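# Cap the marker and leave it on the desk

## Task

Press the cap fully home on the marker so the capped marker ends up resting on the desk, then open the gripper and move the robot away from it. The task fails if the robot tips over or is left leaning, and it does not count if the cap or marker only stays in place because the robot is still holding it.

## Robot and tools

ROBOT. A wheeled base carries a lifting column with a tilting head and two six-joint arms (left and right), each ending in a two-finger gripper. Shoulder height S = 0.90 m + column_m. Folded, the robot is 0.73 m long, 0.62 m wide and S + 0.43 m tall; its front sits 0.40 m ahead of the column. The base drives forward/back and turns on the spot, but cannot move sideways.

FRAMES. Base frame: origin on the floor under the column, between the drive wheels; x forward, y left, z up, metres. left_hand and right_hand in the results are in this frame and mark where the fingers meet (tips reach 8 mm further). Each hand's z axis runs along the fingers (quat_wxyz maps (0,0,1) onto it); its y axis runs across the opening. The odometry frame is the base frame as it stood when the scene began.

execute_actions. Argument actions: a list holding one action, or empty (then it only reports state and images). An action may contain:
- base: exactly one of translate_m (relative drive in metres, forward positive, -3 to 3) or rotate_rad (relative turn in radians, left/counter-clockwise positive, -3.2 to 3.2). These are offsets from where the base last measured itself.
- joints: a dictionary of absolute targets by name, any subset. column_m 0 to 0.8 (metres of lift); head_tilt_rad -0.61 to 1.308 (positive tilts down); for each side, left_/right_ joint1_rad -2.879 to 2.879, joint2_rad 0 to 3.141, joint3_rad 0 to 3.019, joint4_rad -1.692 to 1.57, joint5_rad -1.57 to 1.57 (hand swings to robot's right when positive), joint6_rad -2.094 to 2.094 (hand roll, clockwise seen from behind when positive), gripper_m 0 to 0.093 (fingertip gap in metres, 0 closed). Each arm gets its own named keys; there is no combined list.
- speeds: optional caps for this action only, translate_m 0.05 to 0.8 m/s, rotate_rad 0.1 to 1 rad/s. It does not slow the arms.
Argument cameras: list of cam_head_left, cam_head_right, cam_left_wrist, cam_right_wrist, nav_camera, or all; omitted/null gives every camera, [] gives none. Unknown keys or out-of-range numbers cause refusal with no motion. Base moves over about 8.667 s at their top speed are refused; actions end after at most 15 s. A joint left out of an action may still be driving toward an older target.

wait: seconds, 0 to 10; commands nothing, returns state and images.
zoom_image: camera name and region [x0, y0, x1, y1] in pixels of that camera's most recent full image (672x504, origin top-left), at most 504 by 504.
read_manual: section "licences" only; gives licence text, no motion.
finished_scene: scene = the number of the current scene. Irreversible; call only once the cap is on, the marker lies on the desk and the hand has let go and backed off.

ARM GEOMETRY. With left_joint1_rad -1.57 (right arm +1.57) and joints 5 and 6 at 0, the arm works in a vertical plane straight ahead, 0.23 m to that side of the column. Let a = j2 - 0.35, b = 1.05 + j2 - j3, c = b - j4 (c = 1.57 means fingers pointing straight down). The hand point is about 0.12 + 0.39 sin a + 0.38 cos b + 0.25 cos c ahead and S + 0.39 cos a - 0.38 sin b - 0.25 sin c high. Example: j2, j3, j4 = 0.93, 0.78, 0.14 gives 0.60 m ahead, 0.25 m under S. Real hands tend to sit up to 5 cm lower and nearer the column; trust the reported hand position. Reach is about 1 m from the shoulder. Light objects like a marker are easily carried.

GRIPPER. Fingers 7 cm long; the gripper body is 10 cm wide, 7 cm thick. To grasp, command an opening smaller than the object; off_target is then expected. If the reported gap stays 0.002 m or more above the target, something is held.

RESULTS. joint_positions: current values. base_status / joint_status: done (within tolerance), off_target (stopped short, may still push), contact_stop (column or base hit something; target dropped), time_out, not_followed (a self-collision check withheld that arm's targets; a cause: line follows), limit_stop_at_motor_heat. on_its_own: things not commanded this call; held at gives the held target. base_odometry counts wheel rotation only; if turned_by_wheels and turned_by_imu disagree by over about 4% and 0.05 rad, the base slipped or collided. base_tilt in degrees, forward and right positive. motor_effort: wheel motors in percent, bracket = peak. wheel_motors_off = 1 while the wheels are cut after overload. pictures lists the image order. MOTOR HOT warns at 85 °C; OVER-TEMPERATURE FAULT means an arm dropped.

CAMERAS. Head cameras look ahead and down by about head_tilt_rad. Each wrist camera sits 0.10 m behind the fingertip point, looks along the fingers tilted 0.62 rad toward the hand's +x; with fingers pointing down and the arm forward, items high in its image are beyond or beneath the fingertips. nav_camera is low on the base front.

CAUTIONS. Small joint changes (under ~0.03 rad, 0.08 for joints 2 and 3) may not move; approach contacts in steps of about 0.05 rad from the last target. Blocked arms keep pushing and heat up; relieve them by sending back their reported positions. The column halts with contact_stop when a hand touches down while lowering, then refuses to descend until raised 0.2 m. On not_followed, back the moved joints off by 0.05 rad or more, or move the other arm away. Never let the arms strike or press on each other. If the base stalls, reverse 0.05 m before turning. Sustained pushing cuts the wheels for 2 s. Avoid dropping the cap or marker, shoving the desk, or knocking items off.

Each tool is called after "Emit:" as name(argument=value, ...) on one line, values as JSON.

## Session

Emit:
execute_actions(actions=[{"joints":{"head_tilt_rad":0.5}}], cameras=["cam_head_left","cam_head_right","nav_camera"])

Scene clock: 0.77 s.
base_odometry: x=+0.000 y=+0.000 heading=+0.000 (m, m, rad; odometry frame)
turned_by_wheels: +0.000 (rad since the last result)
turned_by_imu: +0.000 (rad since the last result)
base_tilt: forward=+0.1 right=-0.5 (deg)
base_status: not commanded
joint_positions: column_m=+0.557 head_tilt_rad=+0.518 left_joint1_rad=-1.579 left_joint2_rad=+0.867 left_joint3_rad=+0.404 left_joint4_rad=-0.987 left_joint5_rad=-0.025 left_joint6_rad=-0.024 left_gripper_m=+0.095 right_joint1_rad=+1.563 right_joint2_rad=+0.861 right_joint3_rad=+0.414 right_joint4_rad=-0.967 right_joint5_rad=+0.035 right_joint6_rad=-0.060 right_gripper_m=+0.094
joint_status: all done
wheel_motors_off: 0
motor_effort: left_wheel=+3(3) right_wheel=+1(1) (%)
left_hand: x=+0.1421 y=+0.2273 z=+1.2641 quat_wxyz=(+0.447, +0.002, -0.895, -0.015) (m; base frame)
right_hand: x=+0.1517 y=-0.2330 z=+1.2586 quat_wxyz=(+0.431, +0.031, -0.902, +0.005) (m; base frame)
pictures: cam_head_left, cam_head_right, nav_camera
Images, in order (width x height): cam_head_left 672x504, cam_head_right 672x504, nav_camera 672x504.

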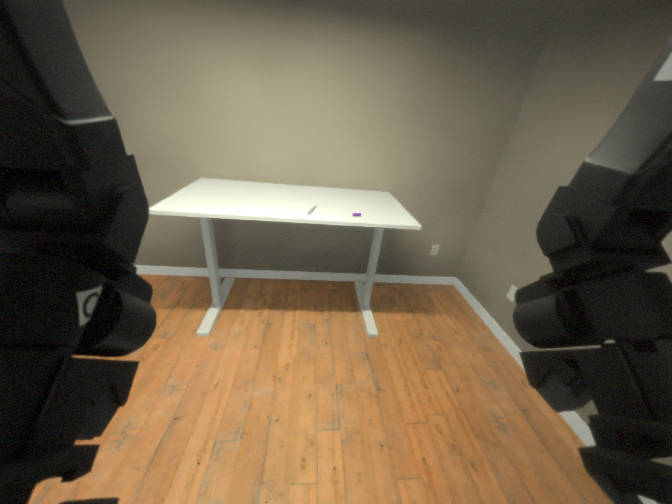

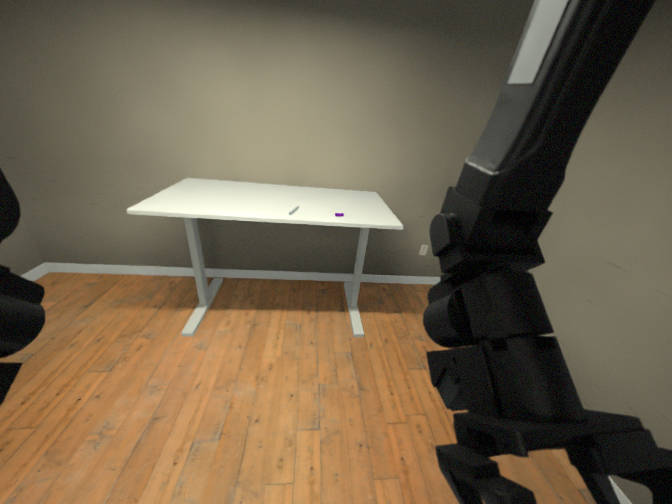

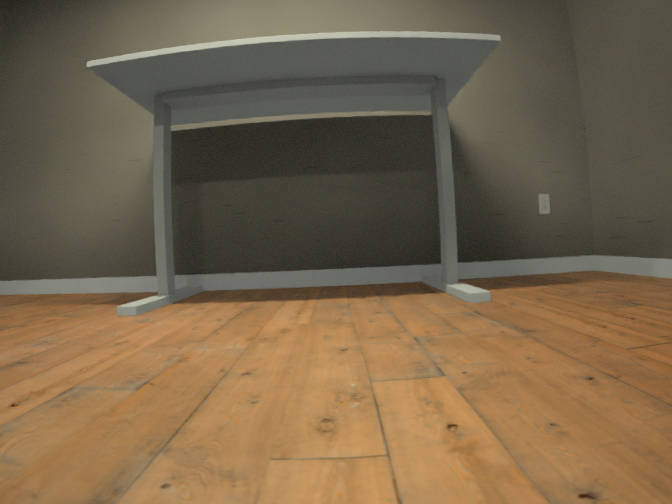

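Emit:
execute_actions(actions=[{"base":{"translate_m":1.0},"joints":{"head_tilt_rad":1.1,"left_joint2_rad":1.2,"left_joint3_rad":1.3,"left_joint4_rad":-0.62,"right_joint2_rad":1.2,"right_joint3_rad":1.3,"right_joint4_rad":-0.62}}])

Scene clock: 4.43 s.
base_odometry: x=+1.000 y=+0.000 heading=+0.000 (m, m, rad; odometry frame)
turned_by_wheels: +0.000 (rad since the last result)
turned_by_imu: +0.000 (rad since the last result)
base_tilt: forward=+0.0 right=-0.4 (deg)
base_status: done
joint_positions: column_m=+0.557 head_tilt_rad=+1.099 left_joint1_rad=-1.579 left_joint2_rad=+1.195 left_joint3_rad=+1.287 left_joint4_rad=-0.629 left_joint5_rad=-0.025 left_joint6_rad=-0.024 left_gripper_m=+0.095 right_joint1_rad=+1.563 right_joint2_rad=+1.204 right_joint3_rad=+1.280 right_joint4_rad=-0.623 right_joint5_rad=+0.035 right_joint6_rad=-0.060 right_gripper_m=+0.094
joint_status: all done
wheel_motors_off: 0
motor_effort: left_wheel=+0(48) right_wheel=+1(33) (%)
left_hand: x=+0.6301 y=+0.2247 z=+1.1558 quat_wxyz=(+0.006, +0.010, -1.000, -0.009) (m; base frame)
right_hand: x=+0.6249 y=-0.2356 z=+1.1497 quat_wxyz=(+0.012, +0.028, -0.999, +0.020) (m; base frame)
pictures: cam_head_left, cam_head_right, cam_left_wrist, cam_right_wrist, nav_camera
Images, in order (width x height): cam_head_left 672x504, cam_head_right 672x504, cam_left_wrist 672x504, cam_right_wrist 672x504, nav_camera 672x504.

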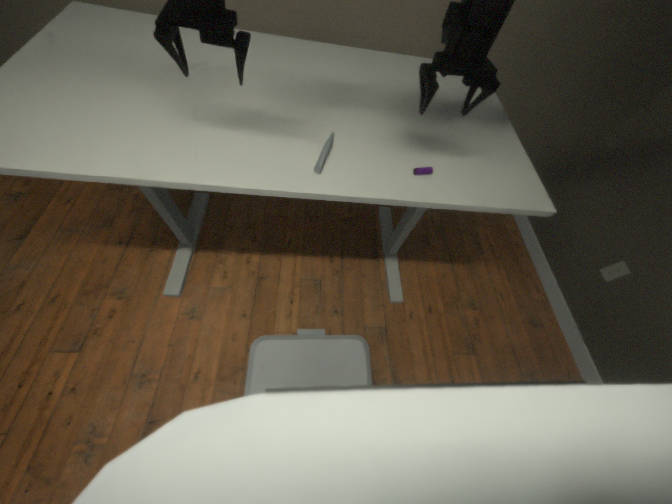

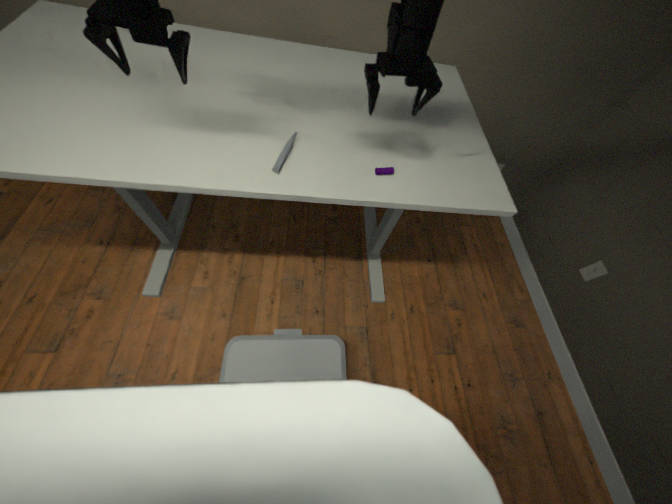

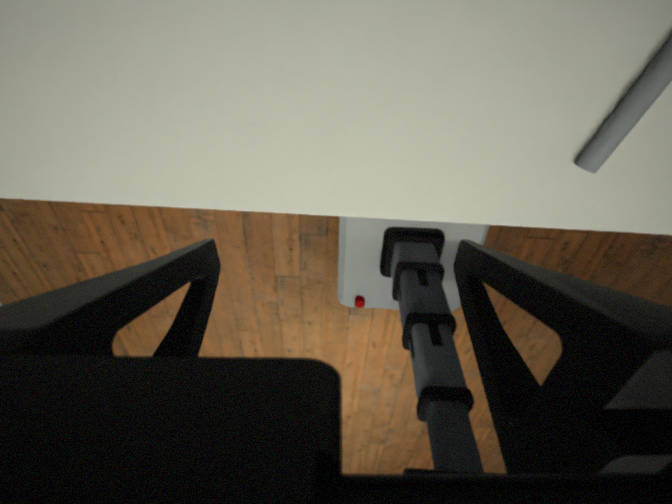

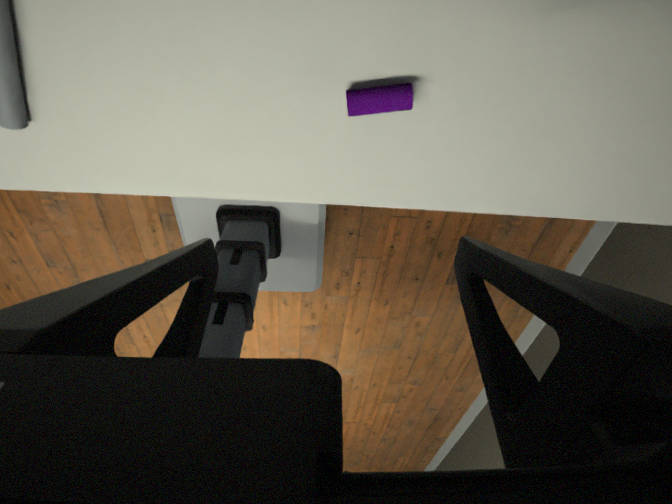

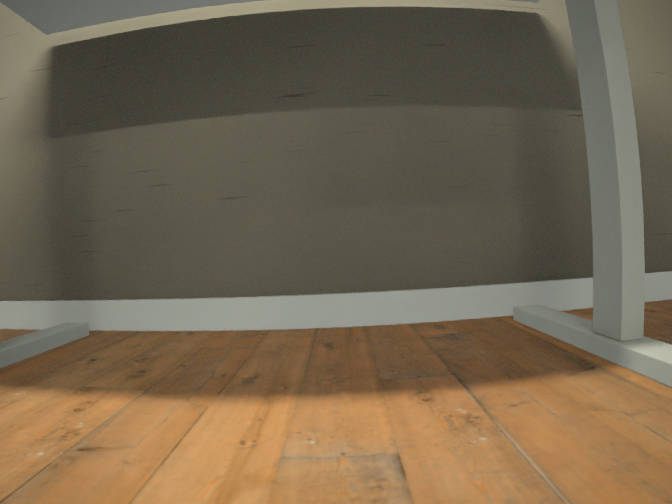

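Emit:
execute_actions(actions=[{"joints":{"column_m":0.45}}])

Scene clock: 6.83 s.
base_odometry: x=+1.000 y=+0.000 heading=+0.000 (m, m, rad; odometry frame)
turned_by_wheels: +0.000 (rad since the last result)
turned_by_imu: +0.000 (rad since the last result)
base_tilt: forward=+0.1 right=-0.4 (deg)
base_status: not commanded
joint_positions: column_m=+0.450 head_tilt_rad=+1.099 left_joint1_rad=-1.579 left_joint2_rad=+1.195 left_joint3_rad=+1.287 left_joint4_rad=-0.629 left_joint5_rad=-0.025 left_joint6_rad=-0.024 left_gripper_m=+0.095 right_joint1_rad=+1.563 right_joint2_rad=+1.204 right_joint3_rad=+1.280 right_joint4_rad=-0.623 right_joint5_rad=+0.035 right_joint6_rad=-0.060 right_gripper_m=+0.094
joint_status: all done
wheel_motors_off: 0
motor_effort: left_wheel=+0(0) right_wheel=+1(1) (%)
left_hand: x=+0.6301 y=+0.2247 z=+1.0491 quat_wxyz=(+0.006, +0.010, -1.000, -0.009) (m; base frame)
right_hand: x=+0.6249 y=-0.2356 z=+1.0429 quat_wxyz=(+0.012, +0.028, -0.999, +0.020) (m; base frame)
pictures: cam_head_left, cam_head_right, cam_left_wrist, cam_right_wrist, nav_camera
Images, in order (width x height): cam_head_left 672x504, cam_head_right 672x504, cam_left_wrist 672x504, cam_right_wrist 672x504, nav_camera 672x504.

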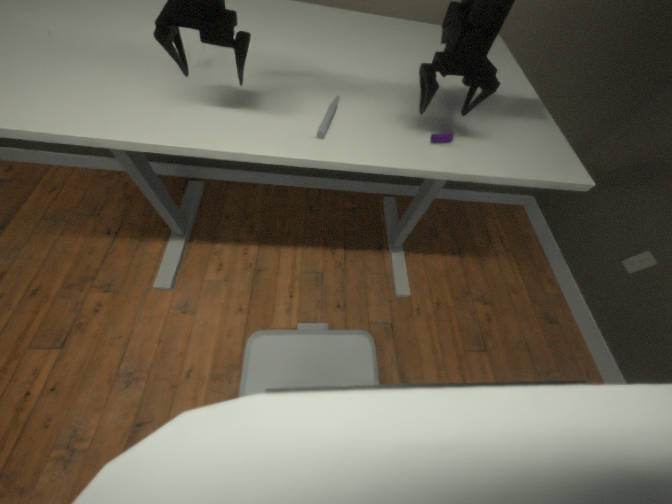

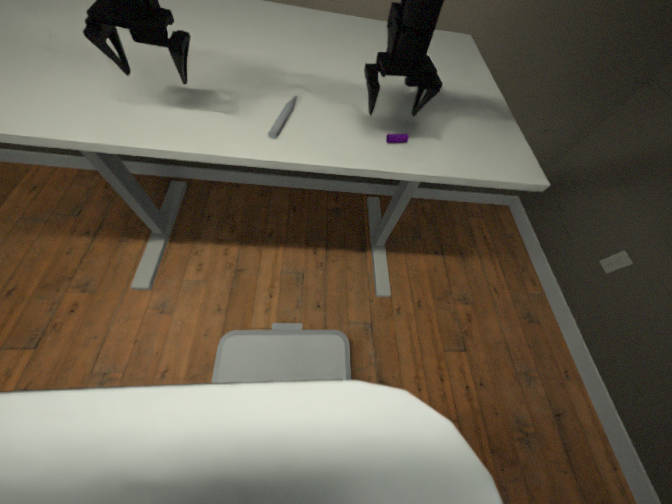

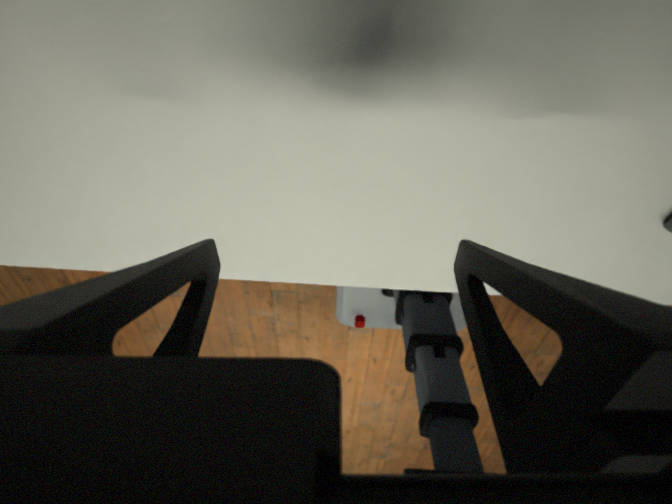

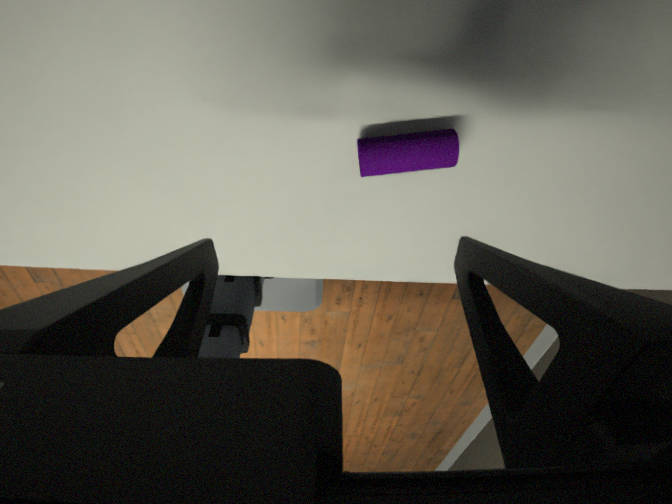

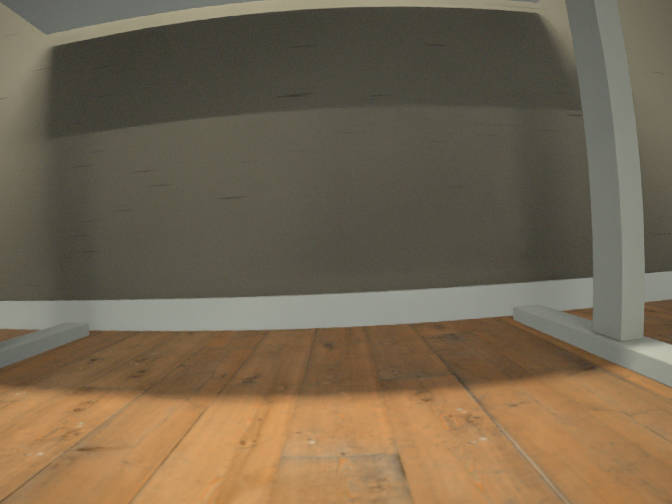

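Emit:
execute_actions(actions=[{"base":{"translate_m":0.12},"speeds":{"translate_m":0.1},"joints":{"right_joint1_rad":1.5,"right_joint2_rad":0.95,"right_joint3_rad":1.0,"right_joint4_rad":-0.57,"right_joint5_rad":-0.04,"right_joint6_rad":1.6,"left_joint1_rad":-1.95,"left_joint2_rad":0.95,"left_joint3_rad":1.0,"left_joint4_rad":-0.57,"left_joint5_rad":-0.24,"left_joint6_rad":-0.1,"left_gripper_m":0.06,"right_gripper_m":0.06}}], cameras=["cam_head_left","cam_left_wrist","cam_right_wrist"])

Scene clock: 9.17 s.
base_odometry: x=+1.120 y=+0.000 heading=-0.001 (m, m, rad; odometry frame)
turned_by_wheels: +0.000 (rad since the last result)
turned_by_imu: -0.001 (rad since the last result)
base_tilt: forward=+0.1 right=-0.4 (deg)
base_status: done
joint_positions: column_m=+0.450 head_tilt_rad=+1.100 left_joint1_rad=-1.951 left_joint2_rad=+0.940 left_joint3_rad=+0.994 left_joint4_rad=-0.581 left_joint5_rad=-0.237 left_joint6_rad=-0.091 left_gripper_m=+0.060 right_joint1_rad=+1.502 right_joint2_rad=+0.936 right_joint3_rad=+1.004 right_joint4_rad=-0.574 right_joint5_rad=-0.037 right_joint6_rad=+1.585 right_gripper_m=+0.060
joint_status: all done
wheel_motors_off: 0
motor_effort: left_wheel=+0(31) right_wheel=+1(31) (%)
left_hand: x=+0.5384 y=+0.0978 z=+1.1246 quat_wxyz=(-0.007, -0.049, -0.998, +0.047) (m; base frame)
right_hand: x=+0.5547 y=-0.2500 z=+1.1096 quat_wxyz=(-0.014, -0.724, -0.690, +0.002) (m; base frame)
pictures: cam_head_left, cam_left_wrist, cam_right_wrist
Images, in order (width x height): cam_head_left 672x504, cam_left_wrist 672x504, cam_right_wrist 672x504.

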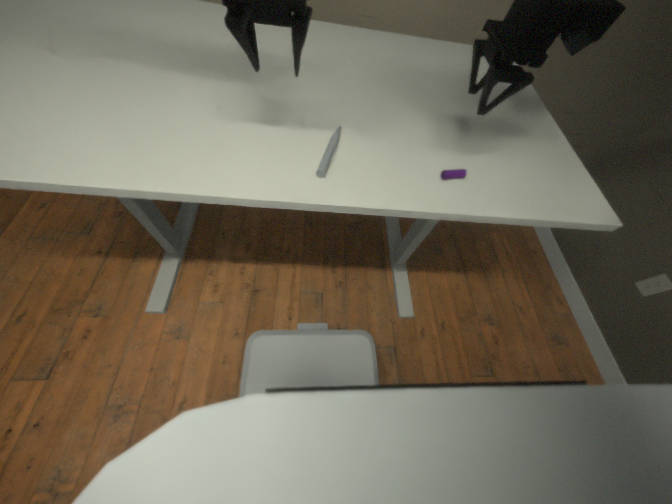

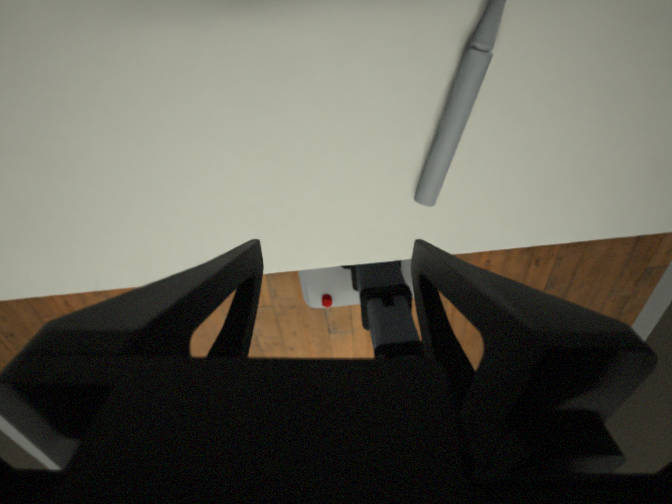

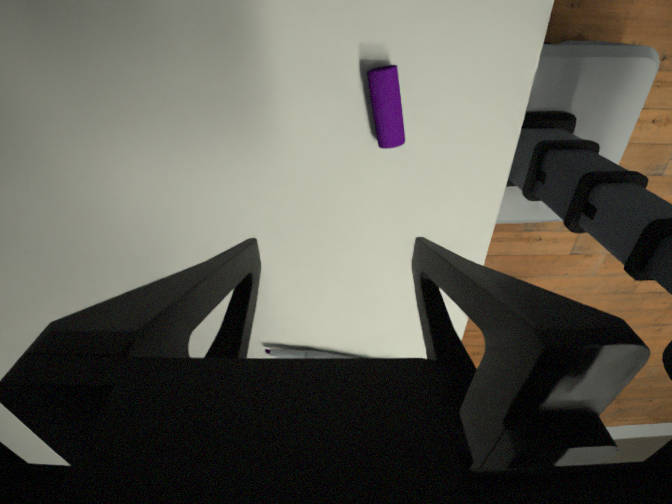

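Emit:
execute_actions(actions=[{"joints":{"column_m":0.36,"right_joint1_rad":1.42,"right_joint2_rad":0.86,"right_joint4_rad":-0.67,"right_joint5_rad":-0.09,"right_joint6_rad":1.6,"left_joint1_rad":-2.1,"left_joint5_rad":-0.33,"left_joint6_rad":0.1}}], cameras=["cam_head_left","cam_left_wrist","cam_right_wrist"])

Scene clock: 11.10 s.
base_odometry: x=+1.120 y=+0.000 heading=-0.001 (m, m, rad; odometry frame)
turned_by_wheels: +0.000 (rad since the last result)
turned_by_imu: +0.000 (rad since the last result)
base_tilt: forward=+0.0 right=-0.4 (deg)
base_status: not commanded
joint_positions: column_m=+0.360 head_tilt_rad=+1.100 left_joint1_rad=-2.104 left_joint2_rad=+0.940 left_joint3_rad=+0.994 left_joint4_rad=-0.581 left_joint5_rad=-0.327 left_joint6_rad=+0.090 left_gripper_m=+0.060 right_joint1_rad=+1.420 right_joint2_rad=+0.860 right_joint3_rad=+1.002 right_joint4_rad=-0.665 right_joint5_rad=-0.088 right_joint6_rad=+1.585 right_gripper_m=+0.060
joint_status: all done
wheel_motors_off: 0
motor_effort: left_wheel=+0(1) right_wheel=+2(2) (%)
left_hand: x=+0.5302 y=+0.0488 z=+1.0531 quat_wxyz=(-0.023, -0.175, -0.982, +0.067) (m; base frame)
right_hand: x=+0.5478 y=-0.2732 z=+1.0539 quat_wxyz=(-0.017, -0.738, -0.675, +0.014) (m; base frame)
pictures: cam_head_left, cam_left_wrist, cam_right_wrist
Images, in order (width x height): cam_head_left 672x504, cam_left_wrist 672x504, cam_right_wrist 672x504.

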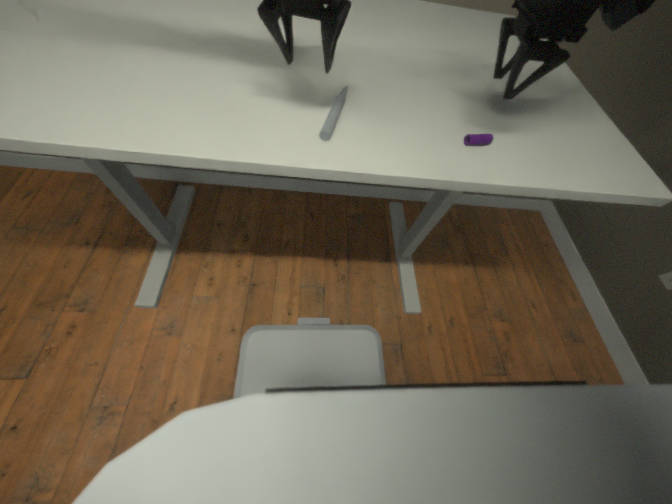

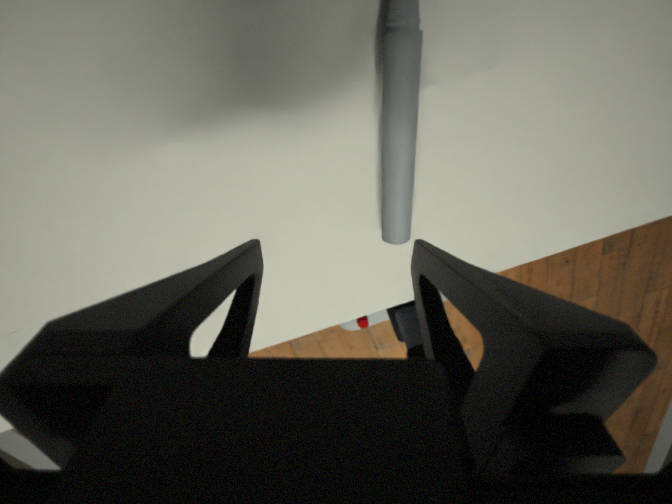

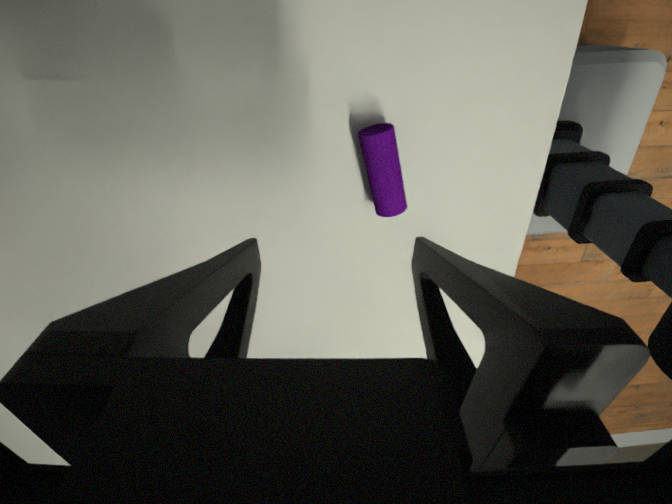

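Emit:
execute_actions(actions=[{"joints":{"column_m":0.31,"right_joint1_rad":1.37,"right_joint4_rad":-0.76,"right_joint5_rad":-0.12,"right_joint6_rad":1.65,"left_joint1_rad":-2.22,"left_joint5_rad":-0.4,"left_joint6_rad":0.05}}], cameras=["cam_head_left","cam_left_wrist","cam_right_wrist"])

Scene clock: 12.53 s.
base_odometry: x=+1.120 y=+0.000 heading=-0.001 (m, m, rad; odometry frame)
turned_by_wheels: +0.000 (rad since the last result)
turned_by_imu: +0.000 (rad since the last result)
base_tilt: forward=+0.1 right=-0.5 (deg)
base_status: not commanded
joint_positions: column_m=+0.310 head_tilt_rad=+1.100 left_joint1_rad=-2.221 left_joint2_rad=+0.940 left_joint3_rad=+0.994 left_joint4_rad=-0.581 left_joint5_rad=-0.397 left_joint6_rad=+0.056 left_gripper_m=+0.060 right_joint1_rad=+1.376 right_joint2_rad=+0.860 right_joint3_rad=+1.002 right_joint4_rad=-0.754 right_joint5_rad=-0.118 right_joint6_rad=+1.634 right_gripper_m=+0.060
joint_status: all done
wheel_motors_off: 0
motor_effort: left_wheel=-2(1) right_wheel=+1(2) (%)
left_hand: x=+0.5222 y=+0.0136 z=+1.0210 quat_wxyz=(-0.032, -0.185, -0.979, +0.083) (m; base frame)
right_hand: x=+0.5254 y=-0.2839 z=+1.0065 quat_wxyz=(+0.011, -0.765, -0.643, +0.046) (m; base frame)
pictures: cam_head_left, cam_left_wrist, cam_right_wrist
Images, in order (width x height): cam_head_left 672x504, cam_left_wrist 672x504, cam_right_wrist 672x504.

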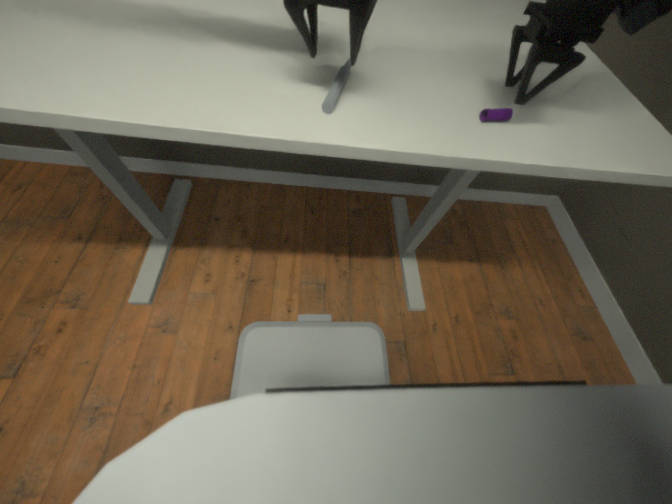

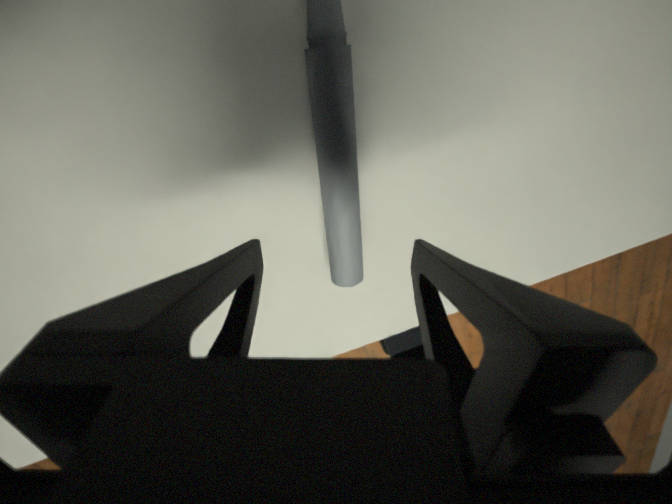

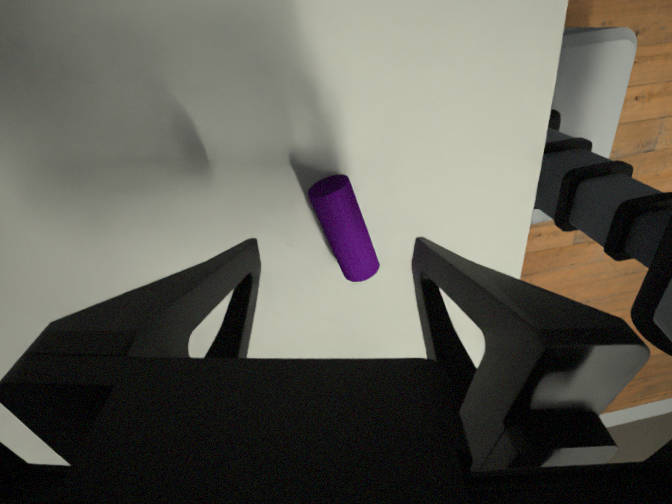

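Emit:
execute_actions(actions=[{"joints":{"column_m":0.265,"left_joint3_rad":0.9,"left_joint4_rad":-0.49}}], cameras=["cam_head_left","cam_left_wrist","cam_right_wrist"])

Scene clock: 13.83 s.
base_odometry: x=+1.120 y=+0.000 heading=-0.001 (m, m, rad; odometry frame)
turned_by_wheels: +0.000 (rad since the last result)
turned_by_imu: +0.000 (rad since the last result)
base_tilt: forward=+0.0 right=-0.4 (deg)
base_status: not commanded
joint_positions: column_m=+0.265 head_tilt_rad=+1.100 left_joint1_rad=-2.234 left_joint2_rad=+0.907 left_joint3_rad=+0.888 left_joint4_rad=-0.504 left_joint5_rad=-0.400 left_joint6_rad=+0.054 left_gripper_m=+0.060 right_joint1_rad=+1.376 right_joint2_rad=+0.846 right_joint3_rad=+1.002 right_joint4_rad=-0.758 right_joint5_rad=-0.118 right_joint6_rad=+1.635 right_gripper_m=+0.060
joint_status: all done
wheel_motors_off: 0
motor_effort: left_wheel=+0(2) right_wheel=+3(3) (%)
left_hand: x=+0.4887 y=+0.0155 z=+0.9692 quat_wxyz=(-0.035, -0.186, -0.978, +0.088) (m; base frame)
right_hand: x=+0.5274 y=-0.2832 z=+0.9673 quat_wxyz=(+0.007, -0.765, -0.643, +0.042) (m; base frame)
pictures: cam_head_left, cam_left_wrist, cam_right_wrist
Images, in order (width x height): cam_head_left 672x504, cam_left_wrist 672x504, cam_right_wrist 672x504.

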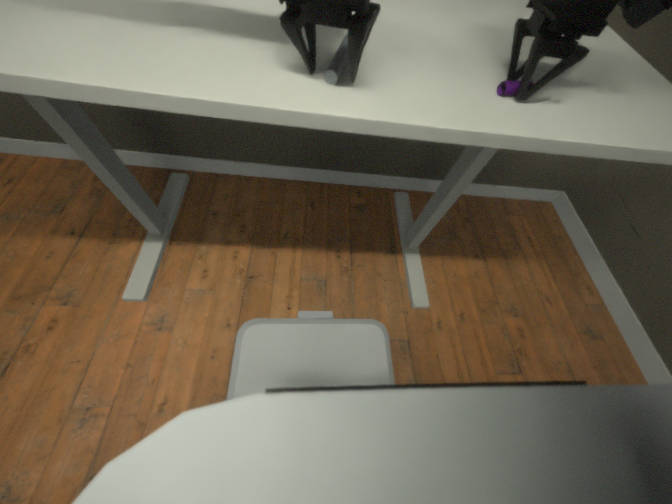

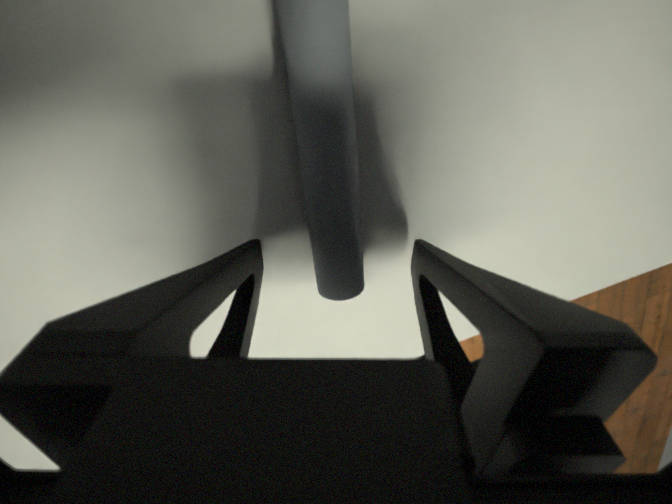

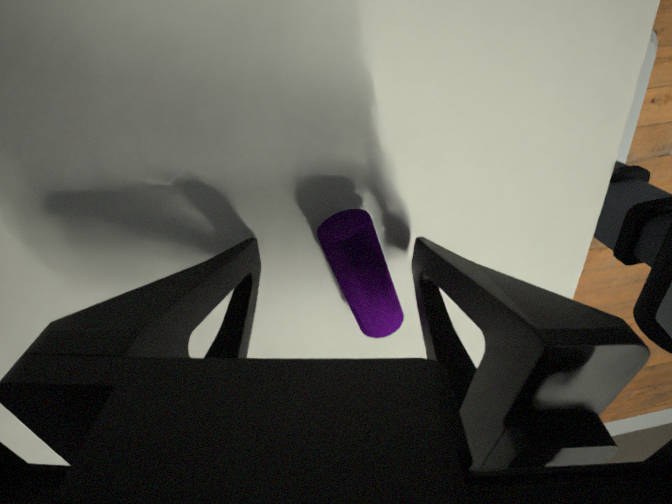

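Emit:
execute_actions(actions=[{"joints":{"left_gripper_m":0,"right_gripper_m":0}}], cameras=[])

Emit:
execute_actions(actions=[{"joints":{"column_m":0.285,"left_joint1_rad":-1.9,"left_joint5_rad":-0.2,"left_joint6_rad":1.45,"left_joint2_rad":0.95,"left_joint3_rad":0.93,"right_joint6_rad":1.5}}], cameras=["cam_head_left","cam_left_wrist","cam_right_wrist"])

Scene clock: 14.60 s.
base_odometry: x=+1.120 y=+0.000 heading=-0.001 (m, m, rad; odometry frame)
turned_by_wheels: +0.000 (rad since the last result)
turned_by_imu: +0.000 (rad since the last result)
base_tilt: forward=+0.1 right=-0.5 (deg)
base_status: not commanded
joint_positions: column_m=+0.265 head_tilt_rad=+1.100 left_joint1_rad=-2.234 left_joint2_rad=+0.915 left_joint3_rad=+0.891 left_joint4_rad=-0.504 left_joint5_rad=-0.403 left_joint6_rad=+0.054 left_gripper_m=+0.018 right_joint1_rad=+1.376 right_joint2_rad=+0.846 right_joint3_rad=+1.002 right_joint4_rad=-0.758 right_joint5_rad=-0.118 right_joint6_rad=+1.635 right_gripper_m=+0.018
joint_status: left_gripper_m off_target (ended at +0.018, target +0.000); right_gripper_m off_target (ended at +0.018, target +0.000)
wheel_motors_off: 0
motor_effort: left_wheel=+0(1) right_wheel=+1(3) (%)
left_hand: x=+0.4887 y=+0.0147 z=+0.9670 quat_wxyz=(-0.033, -0.187, -0.978, +0.086) (m; base frame)
right_hand: x=+0.5274 y=-0.2832 z=+0.9673 quat_wxyz=(+0.007, -0.765, -0.643, +0.042) (m; base frame)
pictures: none
No camera images: the call's "cameras" was empty. Leave "cameras" out to get every camera's image.

Scene clock: 16.27 s.
base_odometry: x=+1.120 y=+0.000 heading=-0.001 (m, m, rad; odometry frame)
turned_by_wheels: +0.000 (rad since the last result)
turned_by_imu: +0.000 (rad since the last result)
base_tilt: forward=+0.1 right=-0.4 (deg)
base_status: not commanded
joint_positions: column_m=+0.285 head_tilt_rad=+1.100 left_joint1_rad=-1.925 left_joint2_rad=+0.898 left_joint3_rad=+0.944 left_joint4_rad=-0.504 left_joint5_rad=-0.189 left_joint6_rad=+1.438 left_gripper_m=+0.018 right_joint1_rad=+1.376 right_joint2_rad=+0.846 right_joint3_rad=+1.002 right_joint4_rad=-0.758 right_joint5_rad=-0.118 right_joint6_rad=+1.514 right_gripper_m=+0.018
joint_status: all done
wheel_motors_off: 0
motor_effort: left_wheel=-2(2) right_wheel=+2(3) (%)
left_hand: x=+0.5395 y=+0.1029 z=+0.9650 quat_wxyz=(-0.071, -0.715, -0.696, +0.020) (m; base frame)
right_hand: x=+0.5273 y=-0.2832 z=+0.9870 quat_wxyz=(+0.010, -0.724, -0.688, +0.042) (m; base frame)
pictures: cam_head_left, cam_left_wrist, cam_right_wrist
Images, in order (width x height): cam_head_left 672x504, cam_left_wrist 672x504, cam_right_wrist 672x504.

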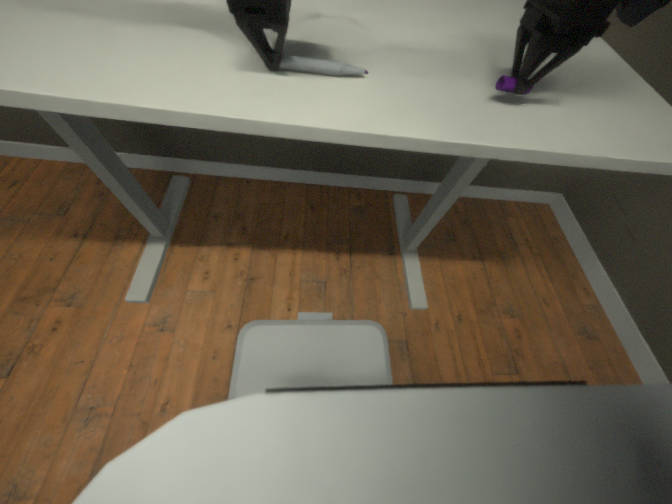

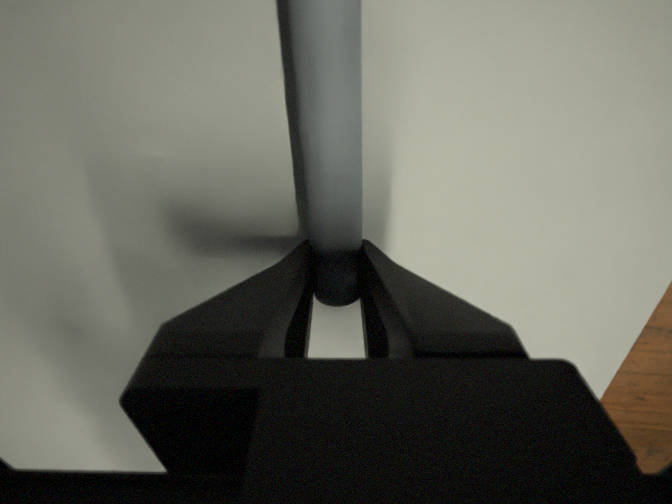

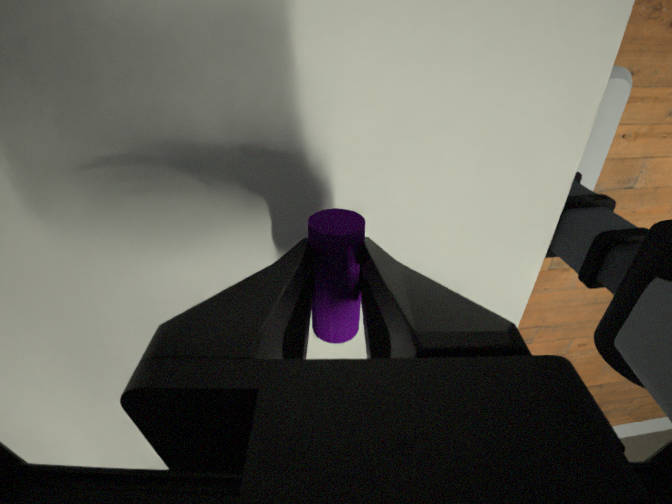

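Emit:
execute_actions(actions=[{"joints":{"left_gripper_m":0.05}}], cameras=[])

Emit:
execute_actions(actions=[{"joints":{"column_m":0.33}}], cameras=[])

Emit:
execute_actions(actions=[{"joints":{"left_joint6_rad":-1.7,"left_joint1_rad":-1.96,"right_joint1_rad":1.65,"right_joint5_rad":0.05,"right_joint6_rad":1.62,"right_joint4_rad":-0.7}}], cameras=["cam_head_left","cam_left_wrist"])

Scene clock: 19.40 s.
base_odometry: x=+1.120 y=+0.000 heading=-0.001 (m, m, rad; odometry frame)
turned_by_wheels: +0.000 (rad since the last result)
turned_by_imu: -0.001 (rad since the last result)
base_tilt: forward=-0.1 right=-0.5 (deg)
base_status: not commanded
joint_positions: column_m=+0.285 head_tilt_rad=+1.100 left_joint1_rad=-1.924 left_joint2_rad=+0.898 left_joint3_rad=+0.950 left_joint4_rad=-0.493 left_joint5_rad=-0.196 left_joint6_rad=+1.439 left_gripper_m=+0.050 right_joint1_rad=+1.376 right_joint2_rad=+0.846 right_joint3_rad=+1.002 right_joint4_rad=-0.758 right_joint5_rad=-0.118 right_joint6_rad=+1.514 right_gripper_m=+0.018
joint_status: all done
wheel_motors_off: 0
motor_effort: left_wheel=-1(1) right_wheel=+2(3) (%)
left_hand: x=+0.5457 y=+0.1037 z=+0.9665 quat_wxyz=(-0.075, -0.713, -0.697, +0.012) (m; base frame)
right_hand: x=+0.5273 y=-0.2832 z=+0.9870 quat_wxyz=(+0.010, -0.724, -0.688, +0.042) (m; base frame)
pictures: none
No camera images: the call's "cameras" was empty. Leave "cameras" out to get every camera's image.

Scene clock: 20.57 s.
base_odometry: x=+1.120 y=+0.000 heading=-0.001 (m, m, rad; odometry frame)
turned_by_wheels: +0.000 (rad since the last result)
turned_by_imu: +0.000 (rad since the last result)
base_tilt: forward=+0.0 right=-0.4 (deg)
base_status: not commanded
joint_positions: column_m=+0.330 head_tilt_rad=+1.100 left_joint1_rad=-1.917 left_joint2_rad=+0.943 left_joint3_rad=+0.924 left_joint4_rad=-0.493 left_joint5_rad=-0.197 left_joint6_rad=+1.439 left_gripper_m=+0.050 right_joint1_rad=+1.376 right_joint2_rad=+0.846 right_joint3_rad=+1.002 right_joint4_rad=-0.758 right_joint5_rad=-0.118 right_joint6_rad=+1.514 right_gripper_m=+0.018
joint_status: all done
wheel_motors_off: 0
motor_effort: left_wheel=+0(1) right_wheel=+2(2) (%)
left_hand: x=+0.5196 y=+0.1041 z=+0.9866 quat_wxyz=(-0.045, -0.719, -0.693, +0.030) (m; base frame)
right_hand: x=+0.5273 y=-0.2832 z=+1.0320 quat_wxyz=(+0.010, -0.724, -0.688, +0.042) (m; base frame)
pictures: none
No camera images: the call's "cameras" was empty. Leave "cameras" out to get every camera's image.

Scene clock: 22.90 s.
base_odometry: x=+1.120 y=+0.000 heading=-0.001 (m, m, rad; odometry frame)
turned_by_wheels: +0.000 (rad since the last result)
turned_by_imu: +0.000 (rad since the last result)
base_tilt: forward=+0.0 right=-0.4 (deg)
base_status: not commanded
joint_positions: column_m=+0.330 head_tilt_rad=+1.100 left_joint1_rad=-1.950 left_joint2_rad=+0.943 left_joint3_rad=+0.924 left_joint4_rad=-0.493 left_joint5_rad=-0.198 left_joint6_rad=-1.689 left_gripper_m=+0.050 right_joint1_rad=+1.650 right_joint2_rad=+0.846 right_joint3_rad=+1.002 right_joint4_rad=-0.706 right_joint5_rad=+0.047 right_joint6_rad=+1.607 right_gripper_m=+0.018
joint_status: all done
wheel_motors_off: 0
motor_effort: left_wheel=-2(2) right_wheel=+2(1) (%)
left_hand: x=+0.5175 y=+0.0901 z=+0.9902 quat_wxyz=(+0.040, +0.681, -0.729, +0.055) (m; base frame)
right_hand: x=+0.5415 y=-0.2010 z=+1.0276 quat_wxyz=(+0.017, -0.705, -0.709, +0.002) (m; base frame)
pictures: cam_head_left, cam_left_wrist
Images, in order (width x height): cam_head_left 672x504, cam_left_wrist 672x504.

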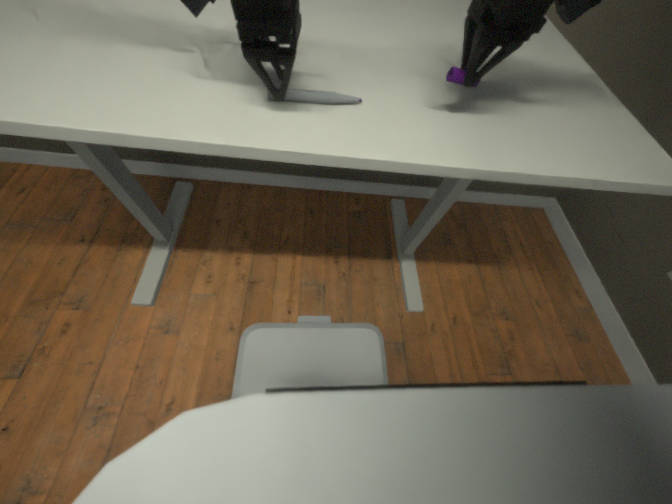

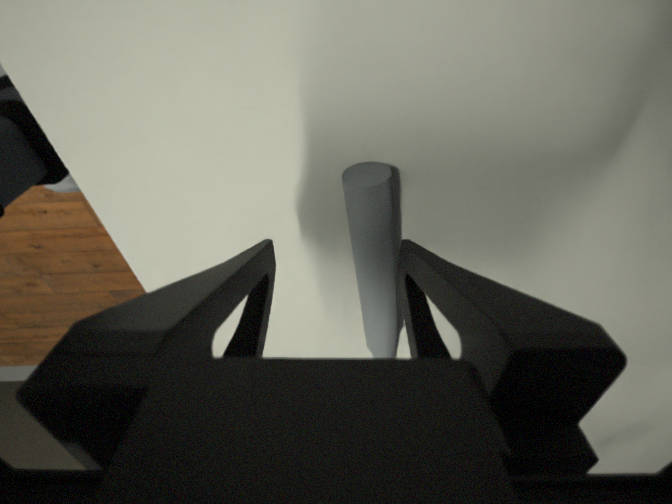

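Emit:
execute_actions(actions=[{"joints":{"left_joint4_rad":-0.42,"left_gripper_m":0.06,"right_joint2_rad":0.95,"right_joint4_rad":-0.62}}], cameras=[])

Emit:
execute_actions(actions=[{"joints":{"column_m":0.308}}], cameras=["cam_head_left","cam_left_wrist"])

Scene clock: 23.87 s.
base_odometry: x=+1.120 y=+0.000 heading=-0.001 (m, m, rad; odometry frame)
turned_by_wheels: +0.000 (rad since the last result)
turned_by_imu: +0.000 (rad since the last result)
base_tilt: forward=+0.2 right=-0.4 (deg)
base_status: not commanded
joint_positions: column_m=+0.330 head_tilt_rad=+1.100 left_joint1_rad=-1.950 left_joint2_rad=+0.943 left_joint3_rad=+0.924 left_joint4_rad=-0.434 left_joint5_rad=-0.198 left_joint6_rad=-1.689 left_gripper_m=+0.060 right_joint1_rad=+1.650 right_joint2_rad=+0.954 right_joint3_rad=+0.999 right_joint4_rad=-0.626 right_joint5_rad=+0.047 right_joint6_rad=+1.607 right_gripper_m=+0.018
joint_status: all done
wheel_motors_off: 0
motor_effort: left_wheel=-1(2) right_wheel=+1(1) (%)
left_hand: x=+0.5316 y=+0.0877 z=+0.9912 quat_wxyz=(+0.023, +0.686, -0.723, +0.078) (m; base frame)
right_hand: x=+0.5349 y=-0.1980 z=+0.9814 quat_wxyz=(+0.027, -0.704, -0.709, +0.013) (m; base frame)
pictures: none
No camera images: the call's "cameras" was empty. Leave "cameras" out to get every camera's image.

Scene clock: 24.87 s.
base_odometry: x=+1.120 y=+0.000 heading=-0.001 (m, m, rad; odometry frame)
turned_by_wheels: +0.000 (rad since the last result)
turned_by_imu: +0.000 (rad since the last result)
base_tilt: forward=+0.0 right=-0.6 (deg)
base_status: not commanded
joint_positions: column_m=+0.308 head_tilt_rad=+1.100 left_joint1_rad=-1.950 left_joint2_rad=+0.944 left_joint3_rad=+0.924 left_joint4_rad=-0.434 left_joint5_rad=-0.198 left_joint6_rad=-1.689 left_gripper_m=+0.060 right_joint1_rad=+1.650 right_joint2_rad=+0.937 right_joint3_rad=+0.999 right_joint4_rad=-0.628 right_joint5_rad=+0.048 right_joint6_rad=+1.608 right_gripper_m=+0.018
joint_status: all done
wheel_motors_off: 0
motor_effort: left_wheel=+0(3) right_wheel=+2(3) (%)
left_hand: x=+0.5315 y=+0.0876 z=+0.9691 quat_wxyz=(+0.023, +0.686, -0.723, +0.078) (m; base frame)
right_hand: x=+0.5386 y=-0.1985 z=+0.9666 quat_wxyz=(+0.022, -0.705, -0.709, +0.008) (m; base frame)
pictures: cam_head_left, cam_left_wrist
Images, in order (width x height): cam_head_left 672x504, cam_left_wrist 672x504.

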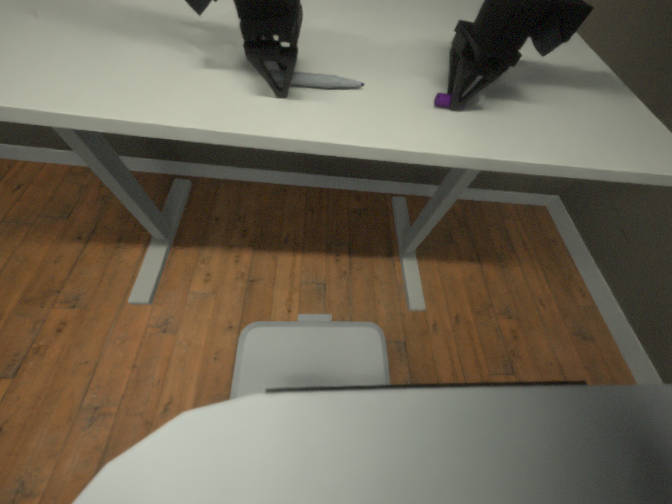

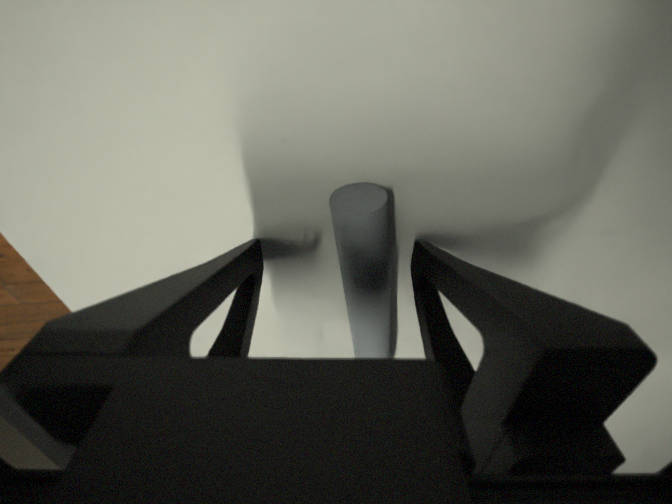

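Emit:
execute_actions(actions=[{"joints":{"left_gripper_m":0}}], cameras=[])

Emit:
execute_actions(actions=[{"joints":{"column_m":0.312,"right_joint1_rad":1.8,"right_joint5_rad":0.1,"right_joint6_rad":1.68,"left_joint5_rad":-0.05,"left_joint1_rad":-1.85,"left_joint6_rad":-1.72}}], cameras=["cam_head_left"])

Emit:
zoom_image(camera="cam_head_left", region=[250,40,490,140])

Scene clock: 25.67 s.
base_odometry: x=+1.120 y=+0.000 heading=-0.001 (m, m, rad; odometry frame)
turned_by_wheels: +0.000 (rad since the last result)
turned_by_imu: +0.000 (rad since the last result)
base_tilt: forward=+0.1 right=-0.5 (deg)
base_status: not commanded
joint_positions: column_m=+0.308 head_tilt_rad=+1.100 left_joint1_rad=-1.950 left_joint2_rad=+0.944 left_joint3_rad=+0.924 left_joint4_rad=-0.434 left_joint5_rad=-0.198 left_joint6_rad=-1.690 left_gripper_m=+0.018 right_joint1_rad=+1.650 right_joint2_rad=+0.937 right_joint3_rad=+0.999 right_joint4_rad=-0.628 right_joint5_rad=+0.048 right_joint6_rad=+1.608 right_gripper_m=+0.018
joint_status: left_gripper_m off_target (ended at +0.018, target +0.000)
wheel_motors_off: 0
motor_effort: left_wheel=-1(0) right_wheel=+2(2) (%)
left_hand: x=+0.5315 y=+0.0876 z=+0.9691 quat_wxyz=(+0.023, +0.686, -0.723, +0.078) (m; base frame)
right_hand: x=+0.5386 y=-0.1985 z=+0.9666 quat_wxyz=(+0.022, -0.705, -0.709, +0.008) (m; base frame)
pictures: none
No camera images: the call's "cameras" was empty. Leave "cameras" out to get every camera's image.

Scene clock: 26.47 s.
base_odometry: x=+1.120 y=+0.000 heading=-0.001 (m, m, rad; odometry frame)
turned_by_wheels: +0.000 (rad since the last result)
turned_by_imu: +0.000 (rad since the last result)
base_tilt: forward=+0.1 right=-0.5 (deg)
base_status: not commanded
joint_positions: column_m=+0.312 head_tilt_rad=+1.100 left_joint1_rad=-1.861 left_joint2_rad=+0.939 left_joint3_rad=+0.924 left_joint4_rad=-0.434 left_joint5_rad=-0.055 left_joint6_rad=-1.708 left_gripper_m=+0.018 right_joint1_rad=+1.805 right_joint2_rad=+0.938 right_joint3_rad=+0.999 right_joint4_rad=-0.628 right_joint5_rad=+0.099 right_joint6_rad=+1.664 right_gripper_m=+0.018
joint_status: all done
wheel_motors_off: 0
motor_effort: left_wheel=-1(2) right_wheel=+2(2) (%)
left_hand: x=+0.5350 y=+0.1031 z=+0.9691 quat_wxyz=(+0.050, +0.704, -0.702, +0.095) (m; base frame)
right_hand: x=+0.5349 y=-0.1400 z=+0.9771 quat_wxyz=(+0.049, -0.696, -0.716, -0.020) (m; base frame)
pictures: cam_head_left
Images, in order (width x height): cam_head_left 672x504.

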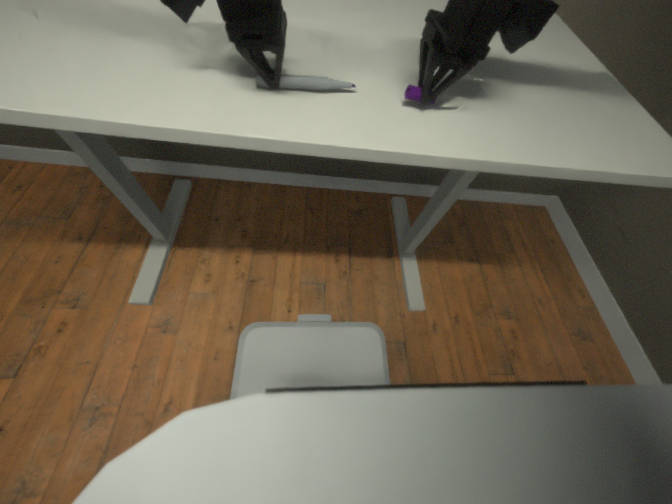

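Region (250, 40, 490, 140) of cam_head_left's 672x504 image, scaled by 2.100, with more detail than that image has; it fills the top 210 rows of this view, and the rest is white.

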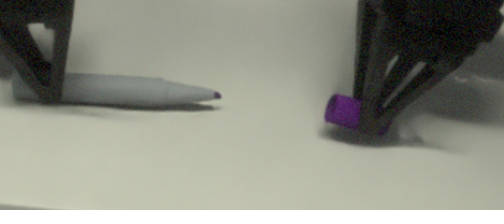

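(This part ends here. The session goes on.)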